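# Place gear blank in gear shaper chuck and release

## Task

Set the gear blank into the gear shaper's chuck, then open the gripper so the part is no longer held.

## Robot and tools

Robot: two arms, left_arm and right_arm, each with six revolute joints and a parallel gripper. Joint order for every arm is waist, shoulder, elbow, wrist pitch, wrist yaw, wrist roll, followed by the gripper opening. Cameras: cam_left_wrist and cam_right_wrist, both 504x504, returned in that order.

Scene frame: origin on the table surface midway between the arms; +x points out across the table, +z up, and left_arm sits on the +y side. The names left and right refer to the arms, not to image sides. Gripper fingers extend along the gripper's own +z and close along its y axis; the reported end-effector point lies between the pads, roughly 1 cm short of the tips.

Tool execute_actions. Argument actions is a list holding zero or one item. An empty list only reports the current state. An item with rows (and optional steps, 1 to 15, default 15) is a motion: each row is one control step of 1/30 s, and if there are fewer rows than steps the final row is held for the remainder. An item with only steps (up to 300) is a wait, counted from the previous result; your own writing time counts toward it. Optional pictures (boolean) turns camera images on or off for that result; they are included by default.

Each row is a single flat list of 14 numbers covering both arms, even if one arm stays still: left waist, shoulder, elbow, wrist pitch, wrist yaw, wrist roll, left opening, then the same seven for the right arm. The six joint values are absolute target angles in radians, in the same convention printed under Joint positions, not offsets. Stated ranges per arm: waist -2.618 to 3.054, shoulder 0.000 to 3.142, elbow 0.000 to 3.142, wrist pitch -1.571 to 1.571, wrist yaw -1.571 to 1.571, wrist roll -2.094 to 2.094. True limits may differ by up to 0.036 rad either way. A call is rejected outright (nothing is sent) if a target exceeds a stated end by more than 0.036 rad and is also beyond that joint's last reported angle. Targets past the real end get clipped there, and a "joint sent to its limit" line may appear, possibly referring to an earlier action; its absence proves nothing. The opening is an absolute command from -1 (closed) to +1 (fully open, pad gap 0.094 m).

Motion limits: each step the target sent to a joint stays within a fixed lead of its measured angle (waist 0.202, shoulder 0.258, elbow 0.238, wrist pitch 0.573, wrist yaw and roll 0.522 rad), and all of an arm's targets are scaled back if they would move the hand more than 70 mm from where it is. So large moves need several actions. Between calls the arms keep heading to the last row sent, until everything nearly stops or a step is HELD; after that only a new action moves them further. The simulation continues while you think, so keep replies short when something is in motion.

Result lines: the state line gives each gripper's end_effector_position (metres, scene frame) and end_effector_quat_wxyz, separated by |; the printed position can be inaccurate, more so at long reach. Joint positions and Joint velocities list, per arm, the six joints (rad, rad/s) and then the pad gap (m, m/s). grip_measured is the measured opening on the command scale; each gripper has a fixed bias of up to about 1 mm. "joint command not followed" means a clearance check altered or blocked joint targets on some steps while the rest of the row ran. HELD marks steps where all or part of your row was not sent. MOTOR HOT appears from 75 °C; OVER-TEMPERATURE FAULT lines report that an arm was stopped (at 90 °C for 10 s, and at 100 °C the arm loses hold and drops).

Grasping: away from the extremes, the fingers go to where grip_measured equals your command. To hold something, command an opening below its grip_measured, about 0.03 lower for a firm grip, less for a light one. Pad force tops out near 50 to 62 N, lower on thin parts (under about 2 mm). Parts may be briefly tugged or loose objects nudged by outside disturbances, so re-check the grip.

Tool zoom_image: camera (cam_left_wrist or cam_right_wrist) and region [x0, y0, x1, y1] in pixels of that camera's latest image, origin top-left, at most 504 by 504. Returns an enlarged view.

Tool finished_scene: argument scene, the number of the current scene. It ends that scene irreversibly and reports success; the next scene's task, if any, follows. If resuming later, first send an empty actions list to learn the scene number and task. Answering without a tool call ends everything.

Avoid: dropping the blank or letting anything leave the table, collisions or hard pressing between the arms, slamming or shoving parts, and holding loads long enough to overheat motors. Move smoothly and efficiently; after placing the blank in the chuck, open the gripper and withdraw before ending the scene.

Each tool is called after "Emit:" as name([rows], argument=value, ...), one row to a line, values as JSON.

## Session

Emit:
execute_actions(actions=[])

Scene clock: 0.00 s of 4200.00 s.
left_arm: end_effector_position=(+0.2400, +0.5214, +0.1619) grip_measured=+1.000 end_effector_quat_wxyz=(-0.227, +0.715, -0.603, +0.270) | right_arm: end_effector_position=(+0.2740, -0.2282, +0.3733) grip_measured=+1.000 end_effector_quat_wxyz=(-0.357, +0.683, -0.467, +0.432)
Joint positions: left_arm=[ 1.081  1.578  1.25  -0.842  0.616 -0.803  0.094] | right_arm=[ 0.634  0.841  1.258 -0.86   0.527 -1.617  0.094]
Joint velocities: left_arm=[-0.002  0.007 -0.002 -0.022  0.022  0.081  0.   ] | right_arm=[-0.002 -0.002  0.012 -0.051 -0.022 -0.022  0.   ]

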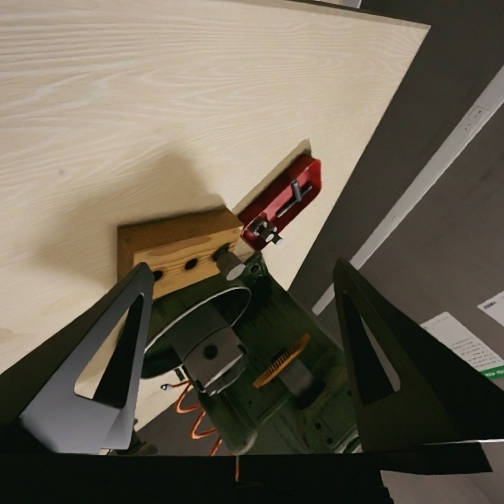

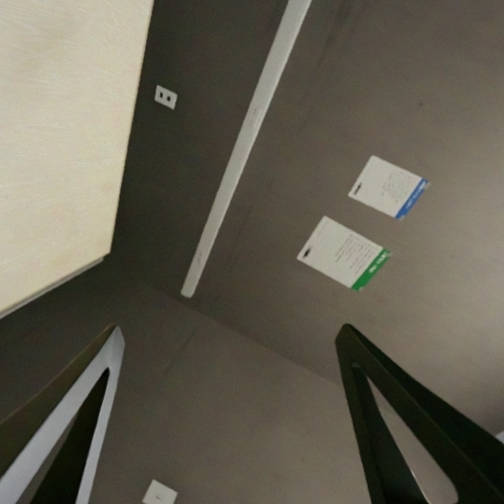

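Emit:
execute_actions([
  {"rows":[[1.08,0.4,0.8,0.0,0,0,1,0.634,0.3,0.8,-0.5,0,0,1]]},
], pictures=false)

Emit:
execute_actions([
  {"steps":30},
], pictures=false)

Emit:
execute_actions([
  {"rows":[[-0.2,0.4,0.8,0.0,0,0,1,0.634,0.3,0.8,-0.5,0,0,1]]},
], pictures=false)

Emit:
execute_actions([
  {"steps":30},
])

Scene clock: 7.33 s of 4200.00 s.
left_arm: end_effector_position=(+0.1158, +0.4886, +0.4238) grip_measured=+1.000 end_effector_quat_wxyz=(+0.683, -0.330, +0.551, +0.347) | right_arm: end_effector_position=(+0.1862, -0.1895, +0.3644) grip_measured=+1.000 end_effector_quat_wxyz=(+0.688, -0.301, +0.646, +0.138)
Joint positions: left_arm=[ 1.078  0.585  0.823 -0.062  0.053 -0.079  0.094] | right_arm=[ 0.631  0.299  0.809 -0.525  0.025 -0.238  0.094]
Joint velocities: left_arm=[-0.012 -1.99  -0.007  0.374 -0.256  0.403  0.   ] | right_arm=[ 0.012 -0.007 -0.002  0.081 -0.081  1.516  0.   ]
Steps of this call (steps 1 to 90: nothing new was sent; then 3.83 s passed at rest; steps 91 to 105: all 15 steps of this action). Readings (joint positions):
91: left_arm=[1.078 1.539 1.198 -0.743 0.541 -0.721] | right_arm=[0.630 0.803 1.206 -0.785 0.457 -1.536]
92: left_arm=[1.077 1.471 1.110 -0.616 0.438 -0.620] | right_arm=[0.631 0.733 1.119 -0.703 0.361 -1.435]
94: left_arm=[1.078 1.301 0.937 -0.409 0.278 -0.423] | right_arm=[0.631 0.558 0.946 -0.625 0.229 -1.239]
98: left_arm=[1.078 1.027 0.823 -0.244 0.146 -0.224] | right_arm=[0.631 0.311 0.809 -0.602 0.095 -0.849]
105: the state above

Scene clock: 8.33 s of 4200.00 s.
left_arm: end_effector_position=(+0.0735, +0.4288, +0.4859) grip_measured=+1.000 end_effector_quat_wxyz=(+0.734, -0.266, +0.456, +0.426) | right_arm: end_effector_position=(+0.1843, -0.1870, +0.3672) grip_measured=+1.000 end_effector_quat_wxyz=(+0.670, -0.230, +0.670, +0.223)
Joint positions: left_arm=[ 1.078  0.388  0.823  0.023  0.008 -0.006  0.094] | right_arm=[ 0.631  0.299  0.809 -0.513  0.008 -0.01   0.094]
Joint velocities: left_arm=[-0.002  0.002 -0.012  0.037  0.007  0.037  0.   ] | right_arm=[ 0.007 -0.022 -0.012  0.051 -0.022 -0.081  0.   ]
Steps of this call (steps 1 to 30: the robot went on to your last target). Readings (joint positions):
1: left_arm=[1.078 0.517 0.823 -0.044 0.045 -0.065] | right_arm=[0.631 0.299 0.809 -0.522 0.022 -0.192]
2: left_arm=[1.078 0.459 0.823 -0.023 0.037 -0.053] | right_arm=[0.631 0.299 0.809 -0.520 0.019 -0.156]
4: left_arm=[1.078 0.390 0.823 0.024 0.027 -0.036] | right_arm=[0.631 0.299 0.809 -0.517 0.015 -0.103]
8: left_arm=[1.078 0.385 0.823 0.034 0.016 -0.018] | right_arm=[0.631 0.299 0.809 -0.515 0.011 -0.048]
30: the state above
All arms were judged still, so your last target was given up. Only a new action makes them travel on or press farther. Fingers that are still opening or closing keep moving.

Scene clock: 8.83 s of 4200.00 s.
left_arm: end_effector_position=(+0.1740, +0.2482, +0.4850) grip_measured=+1.000 end_effector_quat_wxyz=(+0.848, +0.013, +0.530, -0.025) | right_arm: end_effector_position=(+0.1843, -0.1869, +0.3672) grip_measured=+1.000 end_effector_quat_wxyz=(+0.670, -0.231, +0.670, +0.223)
Joint positions: left_arm=[-0.041  0.388  0.823  0.019 -0.001 -0.005  0.094] | right_arm=[ 0.631  0.299  0.809 -0.513  0.008 -0.01   0.094]
Joint velocities: left_arm=[-2.239  0.012  0.007  0.037  0.095 -0.007  0.   ] | right_arm=[-0.002 -0.012 -0.012  0.022 -0.022  0.037  0.   ]
Steps of this call (steps 1 to 15: all 15 steps of this action). Readings (joint positions):
1: left_arm=[1.039 0.388 0.823 0.023 -0.004 -0.006] | right_arm=[0.631 0.299 0.809 -0.513 0.008 -0.010]
2: left_arm=[0.962 0.388 0.823 0.023 -0.005 -0.006] | right_arm=[0.631 0.299 0.809 -0.513 0.008 -0.010]
4: left_arm=[0.808 0.388 0.823 0.021 -0.003 -0.006] | right_arm=[0.631 0.299 0.809 -0.513 0.008 -0.010]
8: left_arm=[0.499 0.388 0.823 0.019 -0.002 -0.006] | right_arm=[0.631 0.299 0.809 -0.513 0.008 -0.010]
15: the state above

Scene clock: 9.83 s of 4200.00 s.
left_arm: end_effector_position=(+0.1701, +0.2177, +0.4850) grip_measured=+1.000 end_effector_quat_wxyz=(+0.843, +0.056, +0.527, -0.091) | right_arm: end_effector_position=(+0.1843, -0.1869, +0.3672) grip_measured=+1.000 end_effector_quat_wxyz=(+0.670, -0.231, +0.670, +0.223)
Joint positions: left_arm=[-0.193  0.388  0.823  0.019  0.005 -0.005  0.094] | right_arm=[ 0.631  0.299  0.809 -0.513  0.008 -0.01   0.094]
Joint velocities: left_arm=[ 0.022 -0.012 -0.017 -0.007  0.022 -0.037  0.   ] | right_arm=[ 0.012 -0.002  0.022  0.022  0.051 -0.022  0.   ]
Steps of this call (steps 1 to 30: the robot went on to your last target). Readings (joint positions):
1: left_arm=[-0.110 0.388 0.823 0.019 0.001 -0.005] | right_arm=[0.631 0.299 0.809 -0.513 0.008 -0.010]
2: left_arm=[-0.156 0.388 0.823 0.019 0.004 -0.005] | right_arm=[0.631 0.299 0.809 -0.513 0.008 -0.010]
4: left_arm=[-0.189 0.388 0.823 0.019 0.005 -0.005] | right_arm=[0.631 0.299 0.809 -0.513 0.008 -0.010]
8: left_arm=[-0.193 0.388 0.823 0.019 0.005 -0.005] | right_arm=[0.631 0.299 0.809 -0.513 0.008 -0.010]
30: the state above
All arms were judged still, so your last target was given up. Only a new action makes them travel on or press farther. Fingers that are still opening or closing keep moving.

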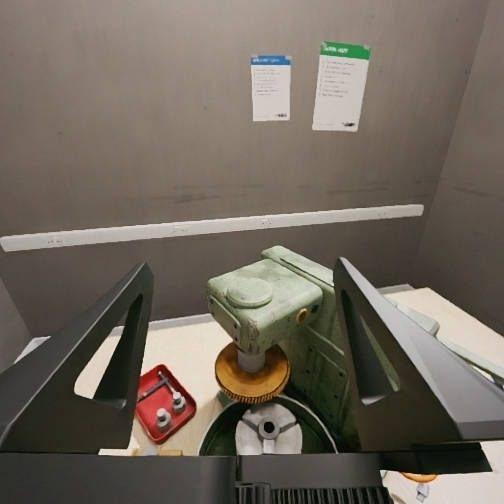

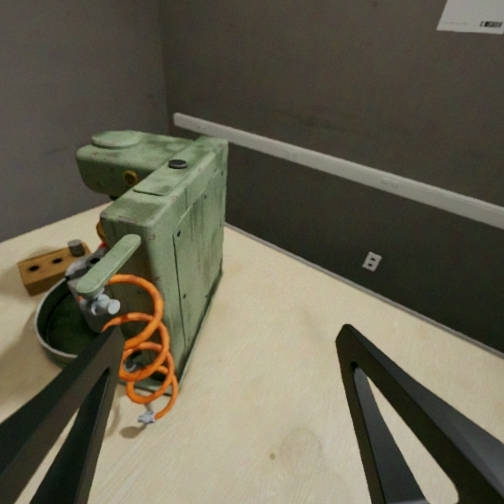

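Emit:
execute_actions([
  {"rows":[[0.0,0.4,0.8,-0.6,0,0,1,1.2,0.3,0.8,-0.5,0,0,1]]},
], pictures=false)

Emit:
execute_actions([
  {"steps":25},
])

Scene clock: 16.87 s of 4200.00 s.
left_arm: end_effector_position=(+0.1986, +0.2531, +0.3429) grip_measured=+1.000 end_effector_quat_wxyz=(+0.660, +0.008, +0.751, -0.011) | right_arm: end_effector_position=(+0.0931, -0.1207, +0.3673) grip_measured=+1.000 end_effector_quat_wxyz=(+0.580, -0.409, +0.579, +0.403)
Joint positions: left_arm=[-0.008  0.389  0.815 -0.554  0.005 -0.005  0.094] | right_arm=[ 1.191  0.299  0.809 -0.513 -0.002 -0.008  0.094]
Joint velocities: left_arm=[ 0.007 -0.012 -0.002 -0.168 -0.037  0.022  0.   ] | right_arm=[ 0.007 -0.017 -0.017  0.051  0.051 -0.037  0.   ]
Steps of this call (steps 1 to 90: nothing new was sent; then 3.53 s passed at rest; steps 91 to 105: all 15 steps of this action). Readings (joint positions):
91: left_arm=[-0.170 0.388 0.825 -0.018 0.011 -0.005] | right_arm=[0.669 0.299 0.809 -0.513 0.018 -0.008]
92: left_arm=[-0.127 0.387 0.825 -0.070 0.010 -0.005] | right_arm=[0.744 0.299 0.809 -0.513 0.018 -0.008]
94: left_arm=[-0.063 0.389 0.825 -0.204 0.009 -0.005] | right_arm=[0.898 0.299 0.809 -0.513 0.013 -0.008]
98: left_arm=[-0.010 0.389 0.821 -0.428 0.005 -0.005] | right_arm=[1.160 0.299 0.809 -0.513 0.001 -0.008]
105: the state above

Scene clock: 17.70 s of 4200.00 s.
left_arm: end_effector_position=(+0.1979, +0.2531, +0.3375) grip_measured=+1.000 end_effector_quat_wxyz=(+0.652, +0.008, +0.758, -0.011) | right_arm: end_effector_position=(+0.0931, -0.1207, +0.3673) grip_measured=+1.000 end_effector_quat_wxyz=(+0.580, -0.409, +0.579, +0.403)
Joint positions: left_arm=[-0.008  0.389  0.815 -0.576  0.005 -0.005  0.094] | right_arm=[ 1.191  0.299  0.809 -0.513 -0.002 -0.008  0.094]
Joint velocities: left_arm=[-0.012 -0.002 -0.002 -0.037 -0.007 -0.022  0.   ] | right_arm=[ 0.002  0.017  0.007 -0.022  0.051  0.081  0.   ]
Steps of this call (steps 1 to 25: the robot went on to your last target). Readings (joint positions):
1: left_arm=[-0.008 0.389 0.815 -0.559 0.005 -0.005] | right_arm=[1.191 0.299 0.809 -0.513 -0.002 -0.008]
2: left_arm=[-0.008 0.389 0.815 -0.563 0.005 -0.005] | right_arm=[1.191 0.299 0.809 -0.513 -0.002 -0.008]
4: left_arm=[-0.008 0.389 0.815 -0.568 0.005 -0.005] | right_arm=[1.191 0.299 0.809 -0.513 -0.002 -0.008]
8: left_arm=[-0.008 0.389 0.815 -0.573 0.005 -0.005] | right_arm=[1.191 0.299 0.809 -0.513 -0.002 -0.008]
25: the state above

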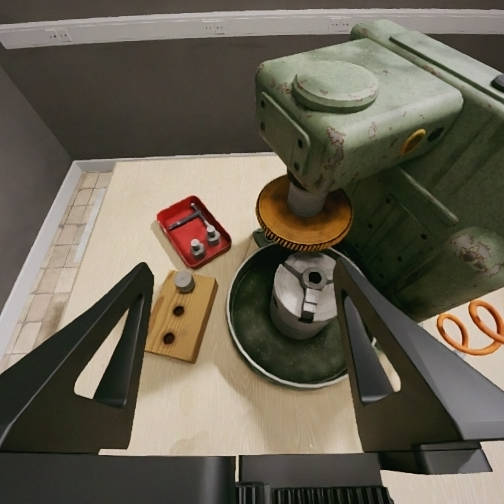

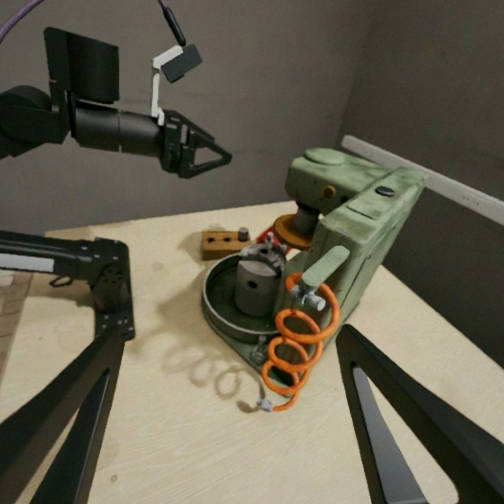

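Emit:
execute_actions([
  {"rows":[[0.05,0.43,0.76,-0.52,0,0,0.3,1.2,0.3,0.8,-0.5,0,0,1],[0.1,0.46,0.72,-0.45,0,0,0.3,1.2,0.3,0.8,-0.5,0,0,1],[0.15,0.49,0.68,-0.38,0,0,0.3,1.2,0.3,0.8,-0.5,0,0,1],[0.2,0.52,0.64,-0.31,0,0,0.3,1.2,0.3,0.8,-0.5,0,0,1],[0.25,0.55,0.6,-0.24,0,0,0.3,1.2,0.3,0.8,-0.5,0,0,1],[0.3,0.58,0.55,-0.17,0,0,0.3,1.2,0.3,0.8,-0.5,0,0,1],[0.31,0.61,0.5,-0.1,0,0,0.3,1.2,0.3,0.8,-0.5,0,0,1],[0.31,0.64,0.45,-0.03,0,0,0.3,1.2,0.3,0.8,-0.5,0,0,1],[0.31,0.68,0.4,0.04,0,0,0.3,1.2,0.3,0.8,-0.5,0,0,1],[0.31,0.72,0.35,0.11,0,0,0.3,1.2,0.3,0.8,-0.5,0,0,1],[0.31,0.76,0.3,0.19,0,0,0.3,1.2,0.3,0.8,-0.5,0,0,1],[0.31,0.8,0.25,0.27,0,0,0.3,1.2,0.3,0.8,-0.5,0,0,1],[0.31,0.83,0.21,0.34,0,0,0.3,1.2,0.3,0.8,-0.5,0,0,1],[0.31,0.855,0.18,0.4,0,0,0.3,1.2,0.3,0.8,-0.5,0,0,1],[0.31,0.87,0.16,0.43,0,0,0.3,1.2,0.3,0.8,-0.5,0,0,1]]},
], pictures=false)

Emit:
execute_actions([
  {"steps":25},
])

Emit:
zoom_image(camera="cam_right_wrist", region=[160, 170, 320, 290])

Scene clock: 55.13 s of 4200.00 s.
left_arm: end_effector_position=(+0.2661, +0.3447, +0.1124) grip_measured=+0.302 end_effector_quat_wxyz=(+0.527, -0.124, +0.837, +0.075) | right_arm: end_effector_position=(+0.0931, -0.1207, +0.3673) grip_measured=+1.000 end_effector_quat_wxyz=(+0.580, -0.409, +0.579, +0.403)
Joint positions: left_arm=[ 0.304  0.835  0.212  0.176  0.    -0.004  0.061] | right_arm=[ 1.191  0.299  0.809 -0.513 -0.002 -0.008  0.094]
Joint velocities: left_arm=[-0.002  0.711 -1.057  1.355 -0.051  0.051 -0.001] | right_arm=[-0.007 -0.007 -0.007 -0.051 -0.007 -0.051  0.   ]
Steps of this call (steps 1 to 15: the robot went on to your last target; steps 16 to 90: nothing new was sent; then 33.93 s passed at rest; steps 91 to 105: all 15 steps of this action). Readings (joint positions):
91: left_arm=[0.002 0.392 0.810 -0.565 0.007 -0.005] | right_arm=[1.191 0.299 0.809 -0.513 -0.002 -0.008]
92: left_arm=[0.030 0.399 0.798 -0.537 0.009 -0.005] | right_arm=[1.191 0.299 0.809 -0.513 -0.002 -0.008]
94: left_arm=[0.116 0.438 0.748 -0.448 0.010 -0.004] | right_arm=[1.191 0.299 0.809 -0.513 -0.002 -0.008]
98: left_arm=[0.284 0.577 0.568 -0.225 0.003 -0.004] | right_arm=[1.191 0.299 0.809 -0.513 -0.002 -0.008]
105: the state above

Scene clock: 55.97 s of 4200.00 s.
left_arm: end_effector_position=(+0.2772, +0.3480, +0.1356) grip_measured=+0.302 end_effector_quat_wxyz=(+0.595, -0.117, +0.791, +0.085) | right_arm: end_effector_position=(+0.0931, -0.1207, +0.3673) grip_measured=+1.000 end_effector_quat_wxyz=(+0.580, -0.409, +0.579, +0.403)
Joint positions: left_arm=[ 0.304  0.867  0.153  0.433  0.    -0.004  0.061] | right_arm=[ 1.191  0.299  0.809 -0.513 -0.002 -0.008  0.094]
Joint velocities: left_arm=[-0.002 -0.017  0.002  0.051 -0.022 -0.022  0.   ] | right_arm=[-0.027 -0.007 -0.002  0.022 -0.066 -0.081  0.   ]
Steps of this call (steps 1 to 25: the robot went on to your last target). Readings (joint positions):
1: left_arm=[0.304 0.854 0.182 0.212 0.000 -0.004] | right_arm=[1.191 0.299 0.809 -0.513 -0.002 -0.008]
2: left_arm=[0.304 0.864 0.163 0.238 0.000 -0.004] | right_arm=[1.191 0.299 0.809 -0.513 -0.002 -0.008]
4: left_arm=[0.304 0.867 0.153 0.283 0.000 -0.004] | right_arm=[1.191 0.299 0.809 -0.513 -0.002 -0.008]
8: left_arm=[0.304 0.867 0.153 0.380 0.000 -0.004] | right_arm=[1.191 0.299 0.809 -0.513 -0.002 -0.008]
25: the state above

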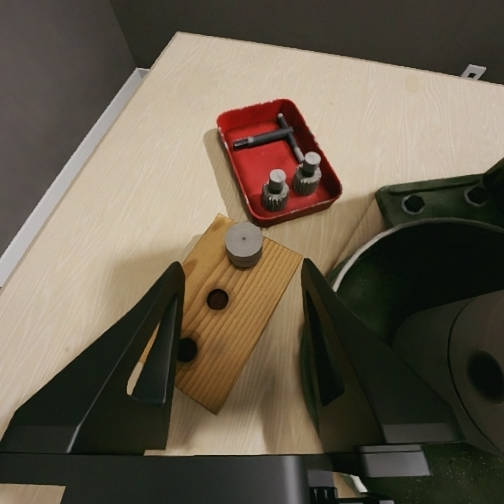

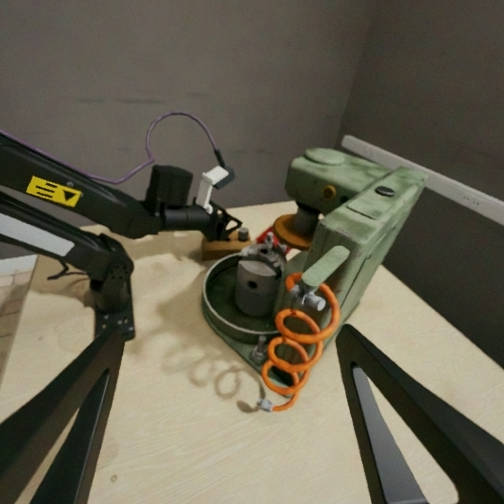

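Region (160, 170, 320, 290) of cam_right_wrist's 504x504 image, scaled by 3.150, with more detail than that image has; it fills the top 378 rows of this view, and the rest is white.

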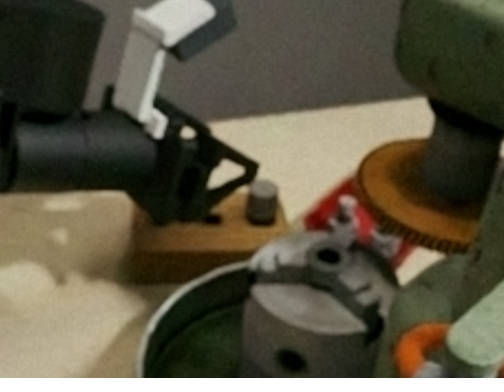

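Emit:
execute_actions([
  {"rows":[[0.31,0.88,0.155,0.49,0,0,0.3,1.2,0.3,0.8,-0.5,0,0,1],[0.31,0.9,0.153,0.53,0,0,0.3,1.2,0.3,0.8,-0.5,0,0,1],[0.31,0.92,0.151,0.56,0,0,0.3,1.2,0.3,0.8,-0.5,0,0,1],[0.31,0.94,0.149,0.585,0,0,0.3,1.2,0.3,0.8,-0.5,0,0,1],[0.31,0.96,0.147,0.61,0,0,0.3,1.2,0.3,0.8,-0.5,0,0,1],[0.31,0.98,0.145,0.63,0,0,0.3,1.2,0.3,0.8,-0.5,0,0,1],[0.31,1.0,0.143,0.65,0,0,0.3,1.2,0.3,0.8,-0.5,0,0,1],[0.31,1.02,0.141,0.675,0,0,0.3,1.2,0.3,0.8,-0.5,0,0,1],[0.31,1.04,0.139,0.695,0,0,0.3,1.2,0.3,0.8,-0.5,0,0,1],[0.31,1.06,0.137,0.72,0,0,0.3,1.2,0.3,0.8,-0.5,0,0,1],[0.31,1.08,0.135,0.74,0,0,0.3,1.2,0.3,0.8,-0.5,0,0,1],[0.31,1.1,0.133,0.76,0,0,0.3,1.2,0.3,0.8,-0.5,0,0,1],[0.31,1.12,0.131,0.785,0,0,0.3,1.2,0.3,0.8,-0.5,0,0,1],[0.31,1.14,0.129,0.805,0,0,0.3,1.2,0.3,0.8,-0.5,0,0,1],[0.31,1.16,0.127,0.83,0,0,0.3,1.2,0.3,0.8,-0.5,0,0,1]]},
], pictures=false)

Emit:
execute_actions([
  {"rows":[[0.31,1.18,0.125,0.85,0,0,0.3,1.2,0.3,0.8,-0.5,0,0,1],[0.31,1.2,0.123,0.87,0,0,0.3,1.2,0.3,0.8,-0.5,0,0,1],[0.31,1.22,0.121,0.895,0,0,0.3,1.2,0.3,0.8,-0.5,0,0,1],[0.31,1.24,0.119,0.915,0,0,0.3,1.2,0.3,0.8,-0.5,0,0,1],[0.31,1.26,0.117,0.935,0,0,0.3,1.2,0.3,0.8,-0.5,0,0,1],[0.31,1.28,0.115,0.96,0,0,0.3,1.2,0.3,0.8,-0.5,0,0,1],[0.31,1.3,0.113,0.98,0,0,0.3,1.2,0.3,0.8,-0.5,0,0,1],[0.31,1.32,0.111,1.0,0,0,0.3,1.2,0.3,0.8,-0.5,0,0,1],[0.31,1.34,0.109,1.02,0,0,0.3,1.2,0.3,0.8,-0.5,0,0,1],[0.31,1.36,0.107,1.035,0,0,0.3,1.2,0.3,0.8,-0.5,0,0,1],[0.31,1.38,0.105,1.045,0,0,0.3,1.2,0.3,0.8,-0.5,0,0,1],[0.31,1.4,0.105,1.055,0,0,0.3,1.2,0.3,0.8,-0.5,0,0,1],[0.31,1.42,0.105,1.06,0,0,0.3,1.2,0.3,0.8,-0.5,0,0,1],[0.31,1.435,0.105,1.06,0,0,0.3,1.2,0.3,0.8,-0.5,0,0,1],[0.31,1.448,0.105,1.06,0,0,0.3,1.2,0.3,0.8,-0.5,0,0,1]]},
], pictures=false)

Emit:
execute_actions([
  {"steps":20},
])

Emit:
zoom_image(camera="cam_right_wrist", region=[190, 200, 270, 260])

Scene clock: 94.50 s of 4200.00 s.
left_arm: end_effector_position=(+0.2994, +0.3546, +0.1350) grip_measured=+0.302 end_effector_quat_wxyz=(+0.619, -0.114, +0.772, +0.089) | right_arm: end_effector_position=(+0.0931, -0.1207, +0.3673) grip_measured=+1.000 end_effector_quat_wxyz=(+0.580, -0.409, +0.579, +0.403)
Joint positions: left_arm=[ 0.304  1.113  0.153  0.741  0.    -0.004  0.061] | right_arm=[ 1.191  0.299  0.809 -0.513 -0.002 -0.008  0.094]
Joint velocities: left_arm=[-0.007  0.554 -0.002  0.564 -0.022  0.066 -0.   ] | right_arm=[ 0.002 -0.027  0.012 -0.007  0.037 -0.007  0.   ]
Steps of this call (steps 1 to 15: the robot went on to your last target; steps 16 to 90: nothing new was sent; then 35.03 s passed at rest; steps 91 to 105: all 15 steps of this action). Readings (joint positions):
91: left_arm=[0.304 0.867 0.153 0.439 0.000 -0.004] | right_arm=[1.191 0.299 0.809 -0.513 -0.002 -0.008]
92: left_arm=[0.304 0.871 0.153 0.454 0.000 -0.004] | right_arm=[1.191 0.299 0.809 -0.513 -0.002 -0.008]
94: left_arm=[0.304 0.894 0.153 0.502 0.000 -0.004] | right_arm=[1.191 0.299 0.809 -0.513 -0.002 -0.008]
98: left_arm=[0.304 0.973 0.153 0.591 0.000 -0.004] | right_arm=[1.191 0.299 0.809 -0.513 -0.002 -0.008]
105: the state above

Scene clock: 95.00 s of 4200.00 s.
left_arm: end_effector_position=(+0.3094, +0.3576, +0.0999) grip_measured=+0.302 end_effector_quat_wxyz=(+0.607, -0.116, +0.782, +0.087) | right_arm: end_effector_position=(+0.0931, -0.1207, +0.3673) grip_measured=+1.000 end_effector_quat_wxyz=(+0.580, -0.409, +0.579, +0.403)
Joint positions: left_arm=[ 0.304  1.408  0.13   1.027  0.    -0.004  0.061] | right_arm=[ 1.191  0.299  0.809 -0.513 -0.002 -0.008  0.094]
Joint velocities: left_arm=[ 0.022  0.457 -0.007  0.198  0.051 -0.037 -0.   ] | right_arm=[-0.027 -0.012 -0.012 -0.11   0.037 -0.022  0.   ]
Steps of this call (steps 1 to 15: all 15 steps of this action). Readings (joint positions):
1: left_arm=[0.304 1.133 0.153 0.763 0.000 -0.004] | right_arm=[1.191 0.299 0.809 -0.513 -0.002 -0.008]
2: left_arm=[0.304 1.153 0.153 0.785 0.000 -0.004] | right_arm=[1.191 0.299 0.809 -0.513 -0.002 -0.008]
4: left_arm=[0.304 1.193 0.153 0.829 0.000 -0.004] | right_arm=[1.191 0.299 0.809 -0.513 -0.002 -0.008]
8: left_arm=[0.304 1.272 0.142 0.919 0.000 -0.004] | right_arm=[1.191 0.299 0.809 -0.513 -0.002 -0.008]
15: the state above

Scene clock: 95.67 s of 4200.00 s.
left_arm: end_effector_position=(+0.3111, +0.3581, +0.1004) grip_measured=+0.302 end_effector_quat_wxyz=(+0.611, -0.115, +0.778, +0.088) | right_arm: end_effector_position=(+0.0931, -0.1207, +0.3673) grip_measured=+1.000 end_effector_quat_wxyz=(+0.580, -0.409, +0.579, +0.403)
Joint positions: left_arm=[ 0.304  1.433  0.13   1.063  0.    -0.004  0.061] | right_arm=[ 1.191  0.299  0.809 -0.513 -0.002 -0.008  0.094]
Joint velocities: left_arm=[ 0.002 -0.002 -0.007  0.022 -0.037 -0.022  0.   ] | right_arm=[-0.007  0.027 -0.007  0.066 -0.051 -0.022  0.   ]
Steps of this call (steps 1 to 20: the robot went on to your last target). Readings (joint positions):
1: left_arm=[0.304 1.421 0.130 1.032 0.000 -0.004] | right_arm=[1.191 0.299 0.809 -0.513 -0.002 -0.008]
2: left_arm=[0.304 1.429 0.130 1.035 0.000 -0.004] | right_arm=[1.191 0.299 0.809 -0.513 -0.002 -0.008]
4: left_arm=[0.304 1.433 0.130 1.040 0.000 -0.004] | right_arm=[1.191 0.299 0.809 -0.513 -0.002 -0.008]
8: left_arm=[0.304 1.433 0.130 1.055 0.000 -0.004] | right_arm=[1.191 0.299 0.809 -0.513 -0.002 -0.008]
20: the state above

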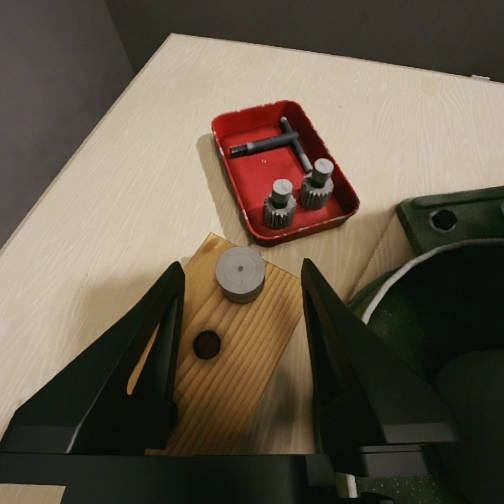

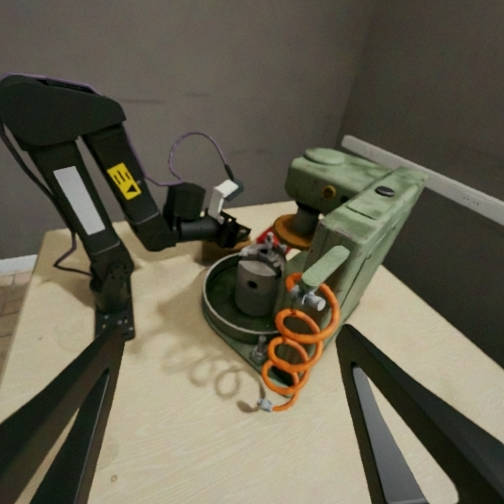

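Region (190, 200, 270, 260) of cam_right_wrist's 504x504 image, scaled by 6.300, with more detail than that image has; it fills the top 378 rows of this view, and the rest is white.

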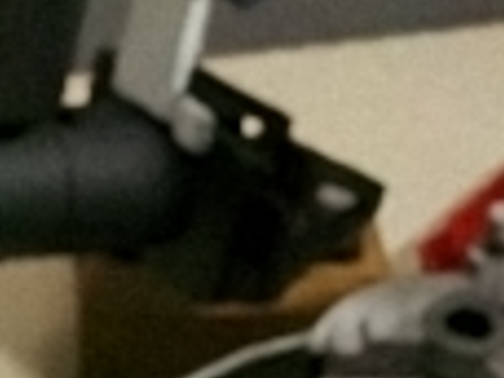

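Emit:
execute_actions([
  {"rows":[[0.313,1.46,0.135,1.08,0,0,0.3,1.2,0.3,0.8,-0.5,0,0,1],[0.313,1.475,0.14,1.095,0,0,0.3,1.2,0.3,0.8,-0.5,0,0,1],[0.313,1.49,0.145,1.11,0,0,0.3,1.2,0.3,0.8,-0.5,0,0,1],[0.313,1.505,0.15,1.12,0,0,0.3,1.2,0.3,0.8,-0.5,0,0,1],[0.313,1.52,0.155,1.13,0,0,0.3,1.2,0.3,0.8,-0.5,0,0,1],[0.313,1.535,0.16,1.14,0,0,0.3,1.2,0.3,0.8,-0.5,0,0,1],[0.313,1.55,0.165,1.15,0,0,0.3,1.2,0.3,0.8,-0.5,0,0,1],[0.313,1.565,0.17,1.16,0,0,0.3,1.2,0.3,0.8,-0.5,0,0,1],[0.313,1.58,0.173,1.17,0,0,0.3,1.2,0.3,0.8,-0.5,0,0,1],[0.313,1.595,0.176,1.18,0,0,0.3,1.2,0.3,0.8,-0.5,0,0,1],[0.313,1.61,0.178,1.188,0,0,0.3,1.2,0.3,0.8,-0.5,0,0,1],[0.313,1.625,0.18,1.194,0,0,0.3,1.2,0.3,0.8,-0.5,0,0,1],[0.313,1.64,0.18,1.198,0,0,0.3,1.2,0.3,0.8,-0.5,0,0,1],[0.313,1.655,0.18,1.198,0,0,0.3,1.2,0.3,0.8,-0.5,0,0,1],[0.313,1.665,0.18,1.198,0,0,0.3,1.2,0.3,0.8,-0.5,0,0,1]]},
], pictures=false)

Emit:
execute_actions([
  {"steps":20},
])

Scene clock: 113.27 s of 4200.00 s.
left_arm: end_effector_position=(+0.3203, +0.3615, +0.0755) grip_measured=+0.302 end_effector_quat_wxyz=(+0.595, -0.118, +0.791, +0.086) | right_arm: end_effector_position=(+0.0931, -0.1207, +0.3673) grip_measured=+1.000 end_effector_quat_wxyz=(+0.580, -0.409, +0.579, +0.403)
Joint positions: left_arm=[ 0.306  1.625  0.156  1.188 -0.    -0.005  0.061] | right_arm=[ 1.191  0.299  0.809 -0.513 -0.002 -0.008  0.094]
Joint velocities: left_arm=[ 0.046  0.325  0.066  0.242 -0.007  0.007 -0.001] | right_arm=[-0.007 -0.017  0.002 -0.007  0.007 -0.022  0.   ]
Steps of this call (steps 1 to 15: the robot went on to your last target; steps 16 to 90: nothing new was sent; then 14.10 s passed at rest; steps 91 to 105: all 15 steps of this action). Readings (joint positions):
91: left_arm=[0.304 1.434 0.130 1.066 0.000 -0.004] | right_arm=[1.191 0.299 0.809 -0.513 -0.002 -0.008]
92: left_arm=[0.304 1.440 0.130 1.074 0.000 -0.004] | right_arm=[1.191 0.299 0.809 -0.513 -0.002 -0.008]
94: left_arm=[0.304 1.462 0.130 1.094 0.000 -0.004] | right_arm=[1.191 0.299 0.809 -0.513 -0.002 -0.008]
98: left_arm=[0.304 1.523 0.131 1.127 0.000 -0.004] | right_arm=[1.191 0.299 0.809 -0.513 -0.002 -0.008]
105: the state above

Scene clock: 113.93 s of 4200.00 s.
left_arm: end_effector_position=(+0.3207, +0.3632, +0.0736) grip_measured=+0.302 end_effector_quat_wxyz=(+0.594, -0.120, +0.790, +0.087) | right_arm: end_effector_position=(+0.0931, -0.1207, +0.3673) grip_measured=+1.000 end_effector_quat_wxyz=(+0.580, -0.409, +0.579, +0.403)
Joint positions: left_arm=[ 0.309  1.645  0.157  1.205 -0.002 -0.005  0.061] | right_arm=[ 1.191  0.299  0.809 -0.513 -0.002 -0.008  0.094]
Joint velocities: left_arm=[ 0.007 -0.007 -0.002 -0.081 -0.007 -0.007  0.001] | right_arm=[ 0.007  0.002  0.017 -0.051 -0.066  0.007  0.   ]
Steps of this call (steps 1 to 20: the robot went on to your last target). Readings (joint positions):
1: left_arm=[0.307 1.634 0.157 1.196 -0.001 -0.005] | right_arm=[1.191 0.299 0.809 -0.513 -0.002 -0.008]
2: left_arm=[0.309 1.640 0.157 1.199 -0.002 -0.005] | right_arm=[1.191 0.299 0.809 -0.513 -0.002 -0.008]
4: left_arm=[0.309 1.644 0.157 1.204 -0.002 -0.005] | right_arm=[1.191 0.299 0.809 -0.513 -0.002 -0.008]
8: left_arm=[0.309 1.645 0.157 1.205 -0.002 -0.005] | right_arm=[1.191 0.299 0.809 -0.513 -0.002 -0.008]
20: the state above

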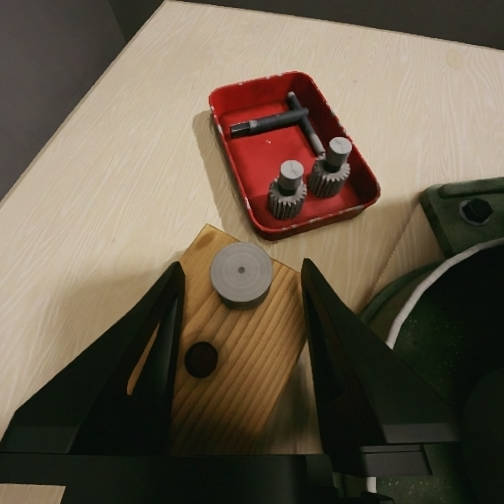

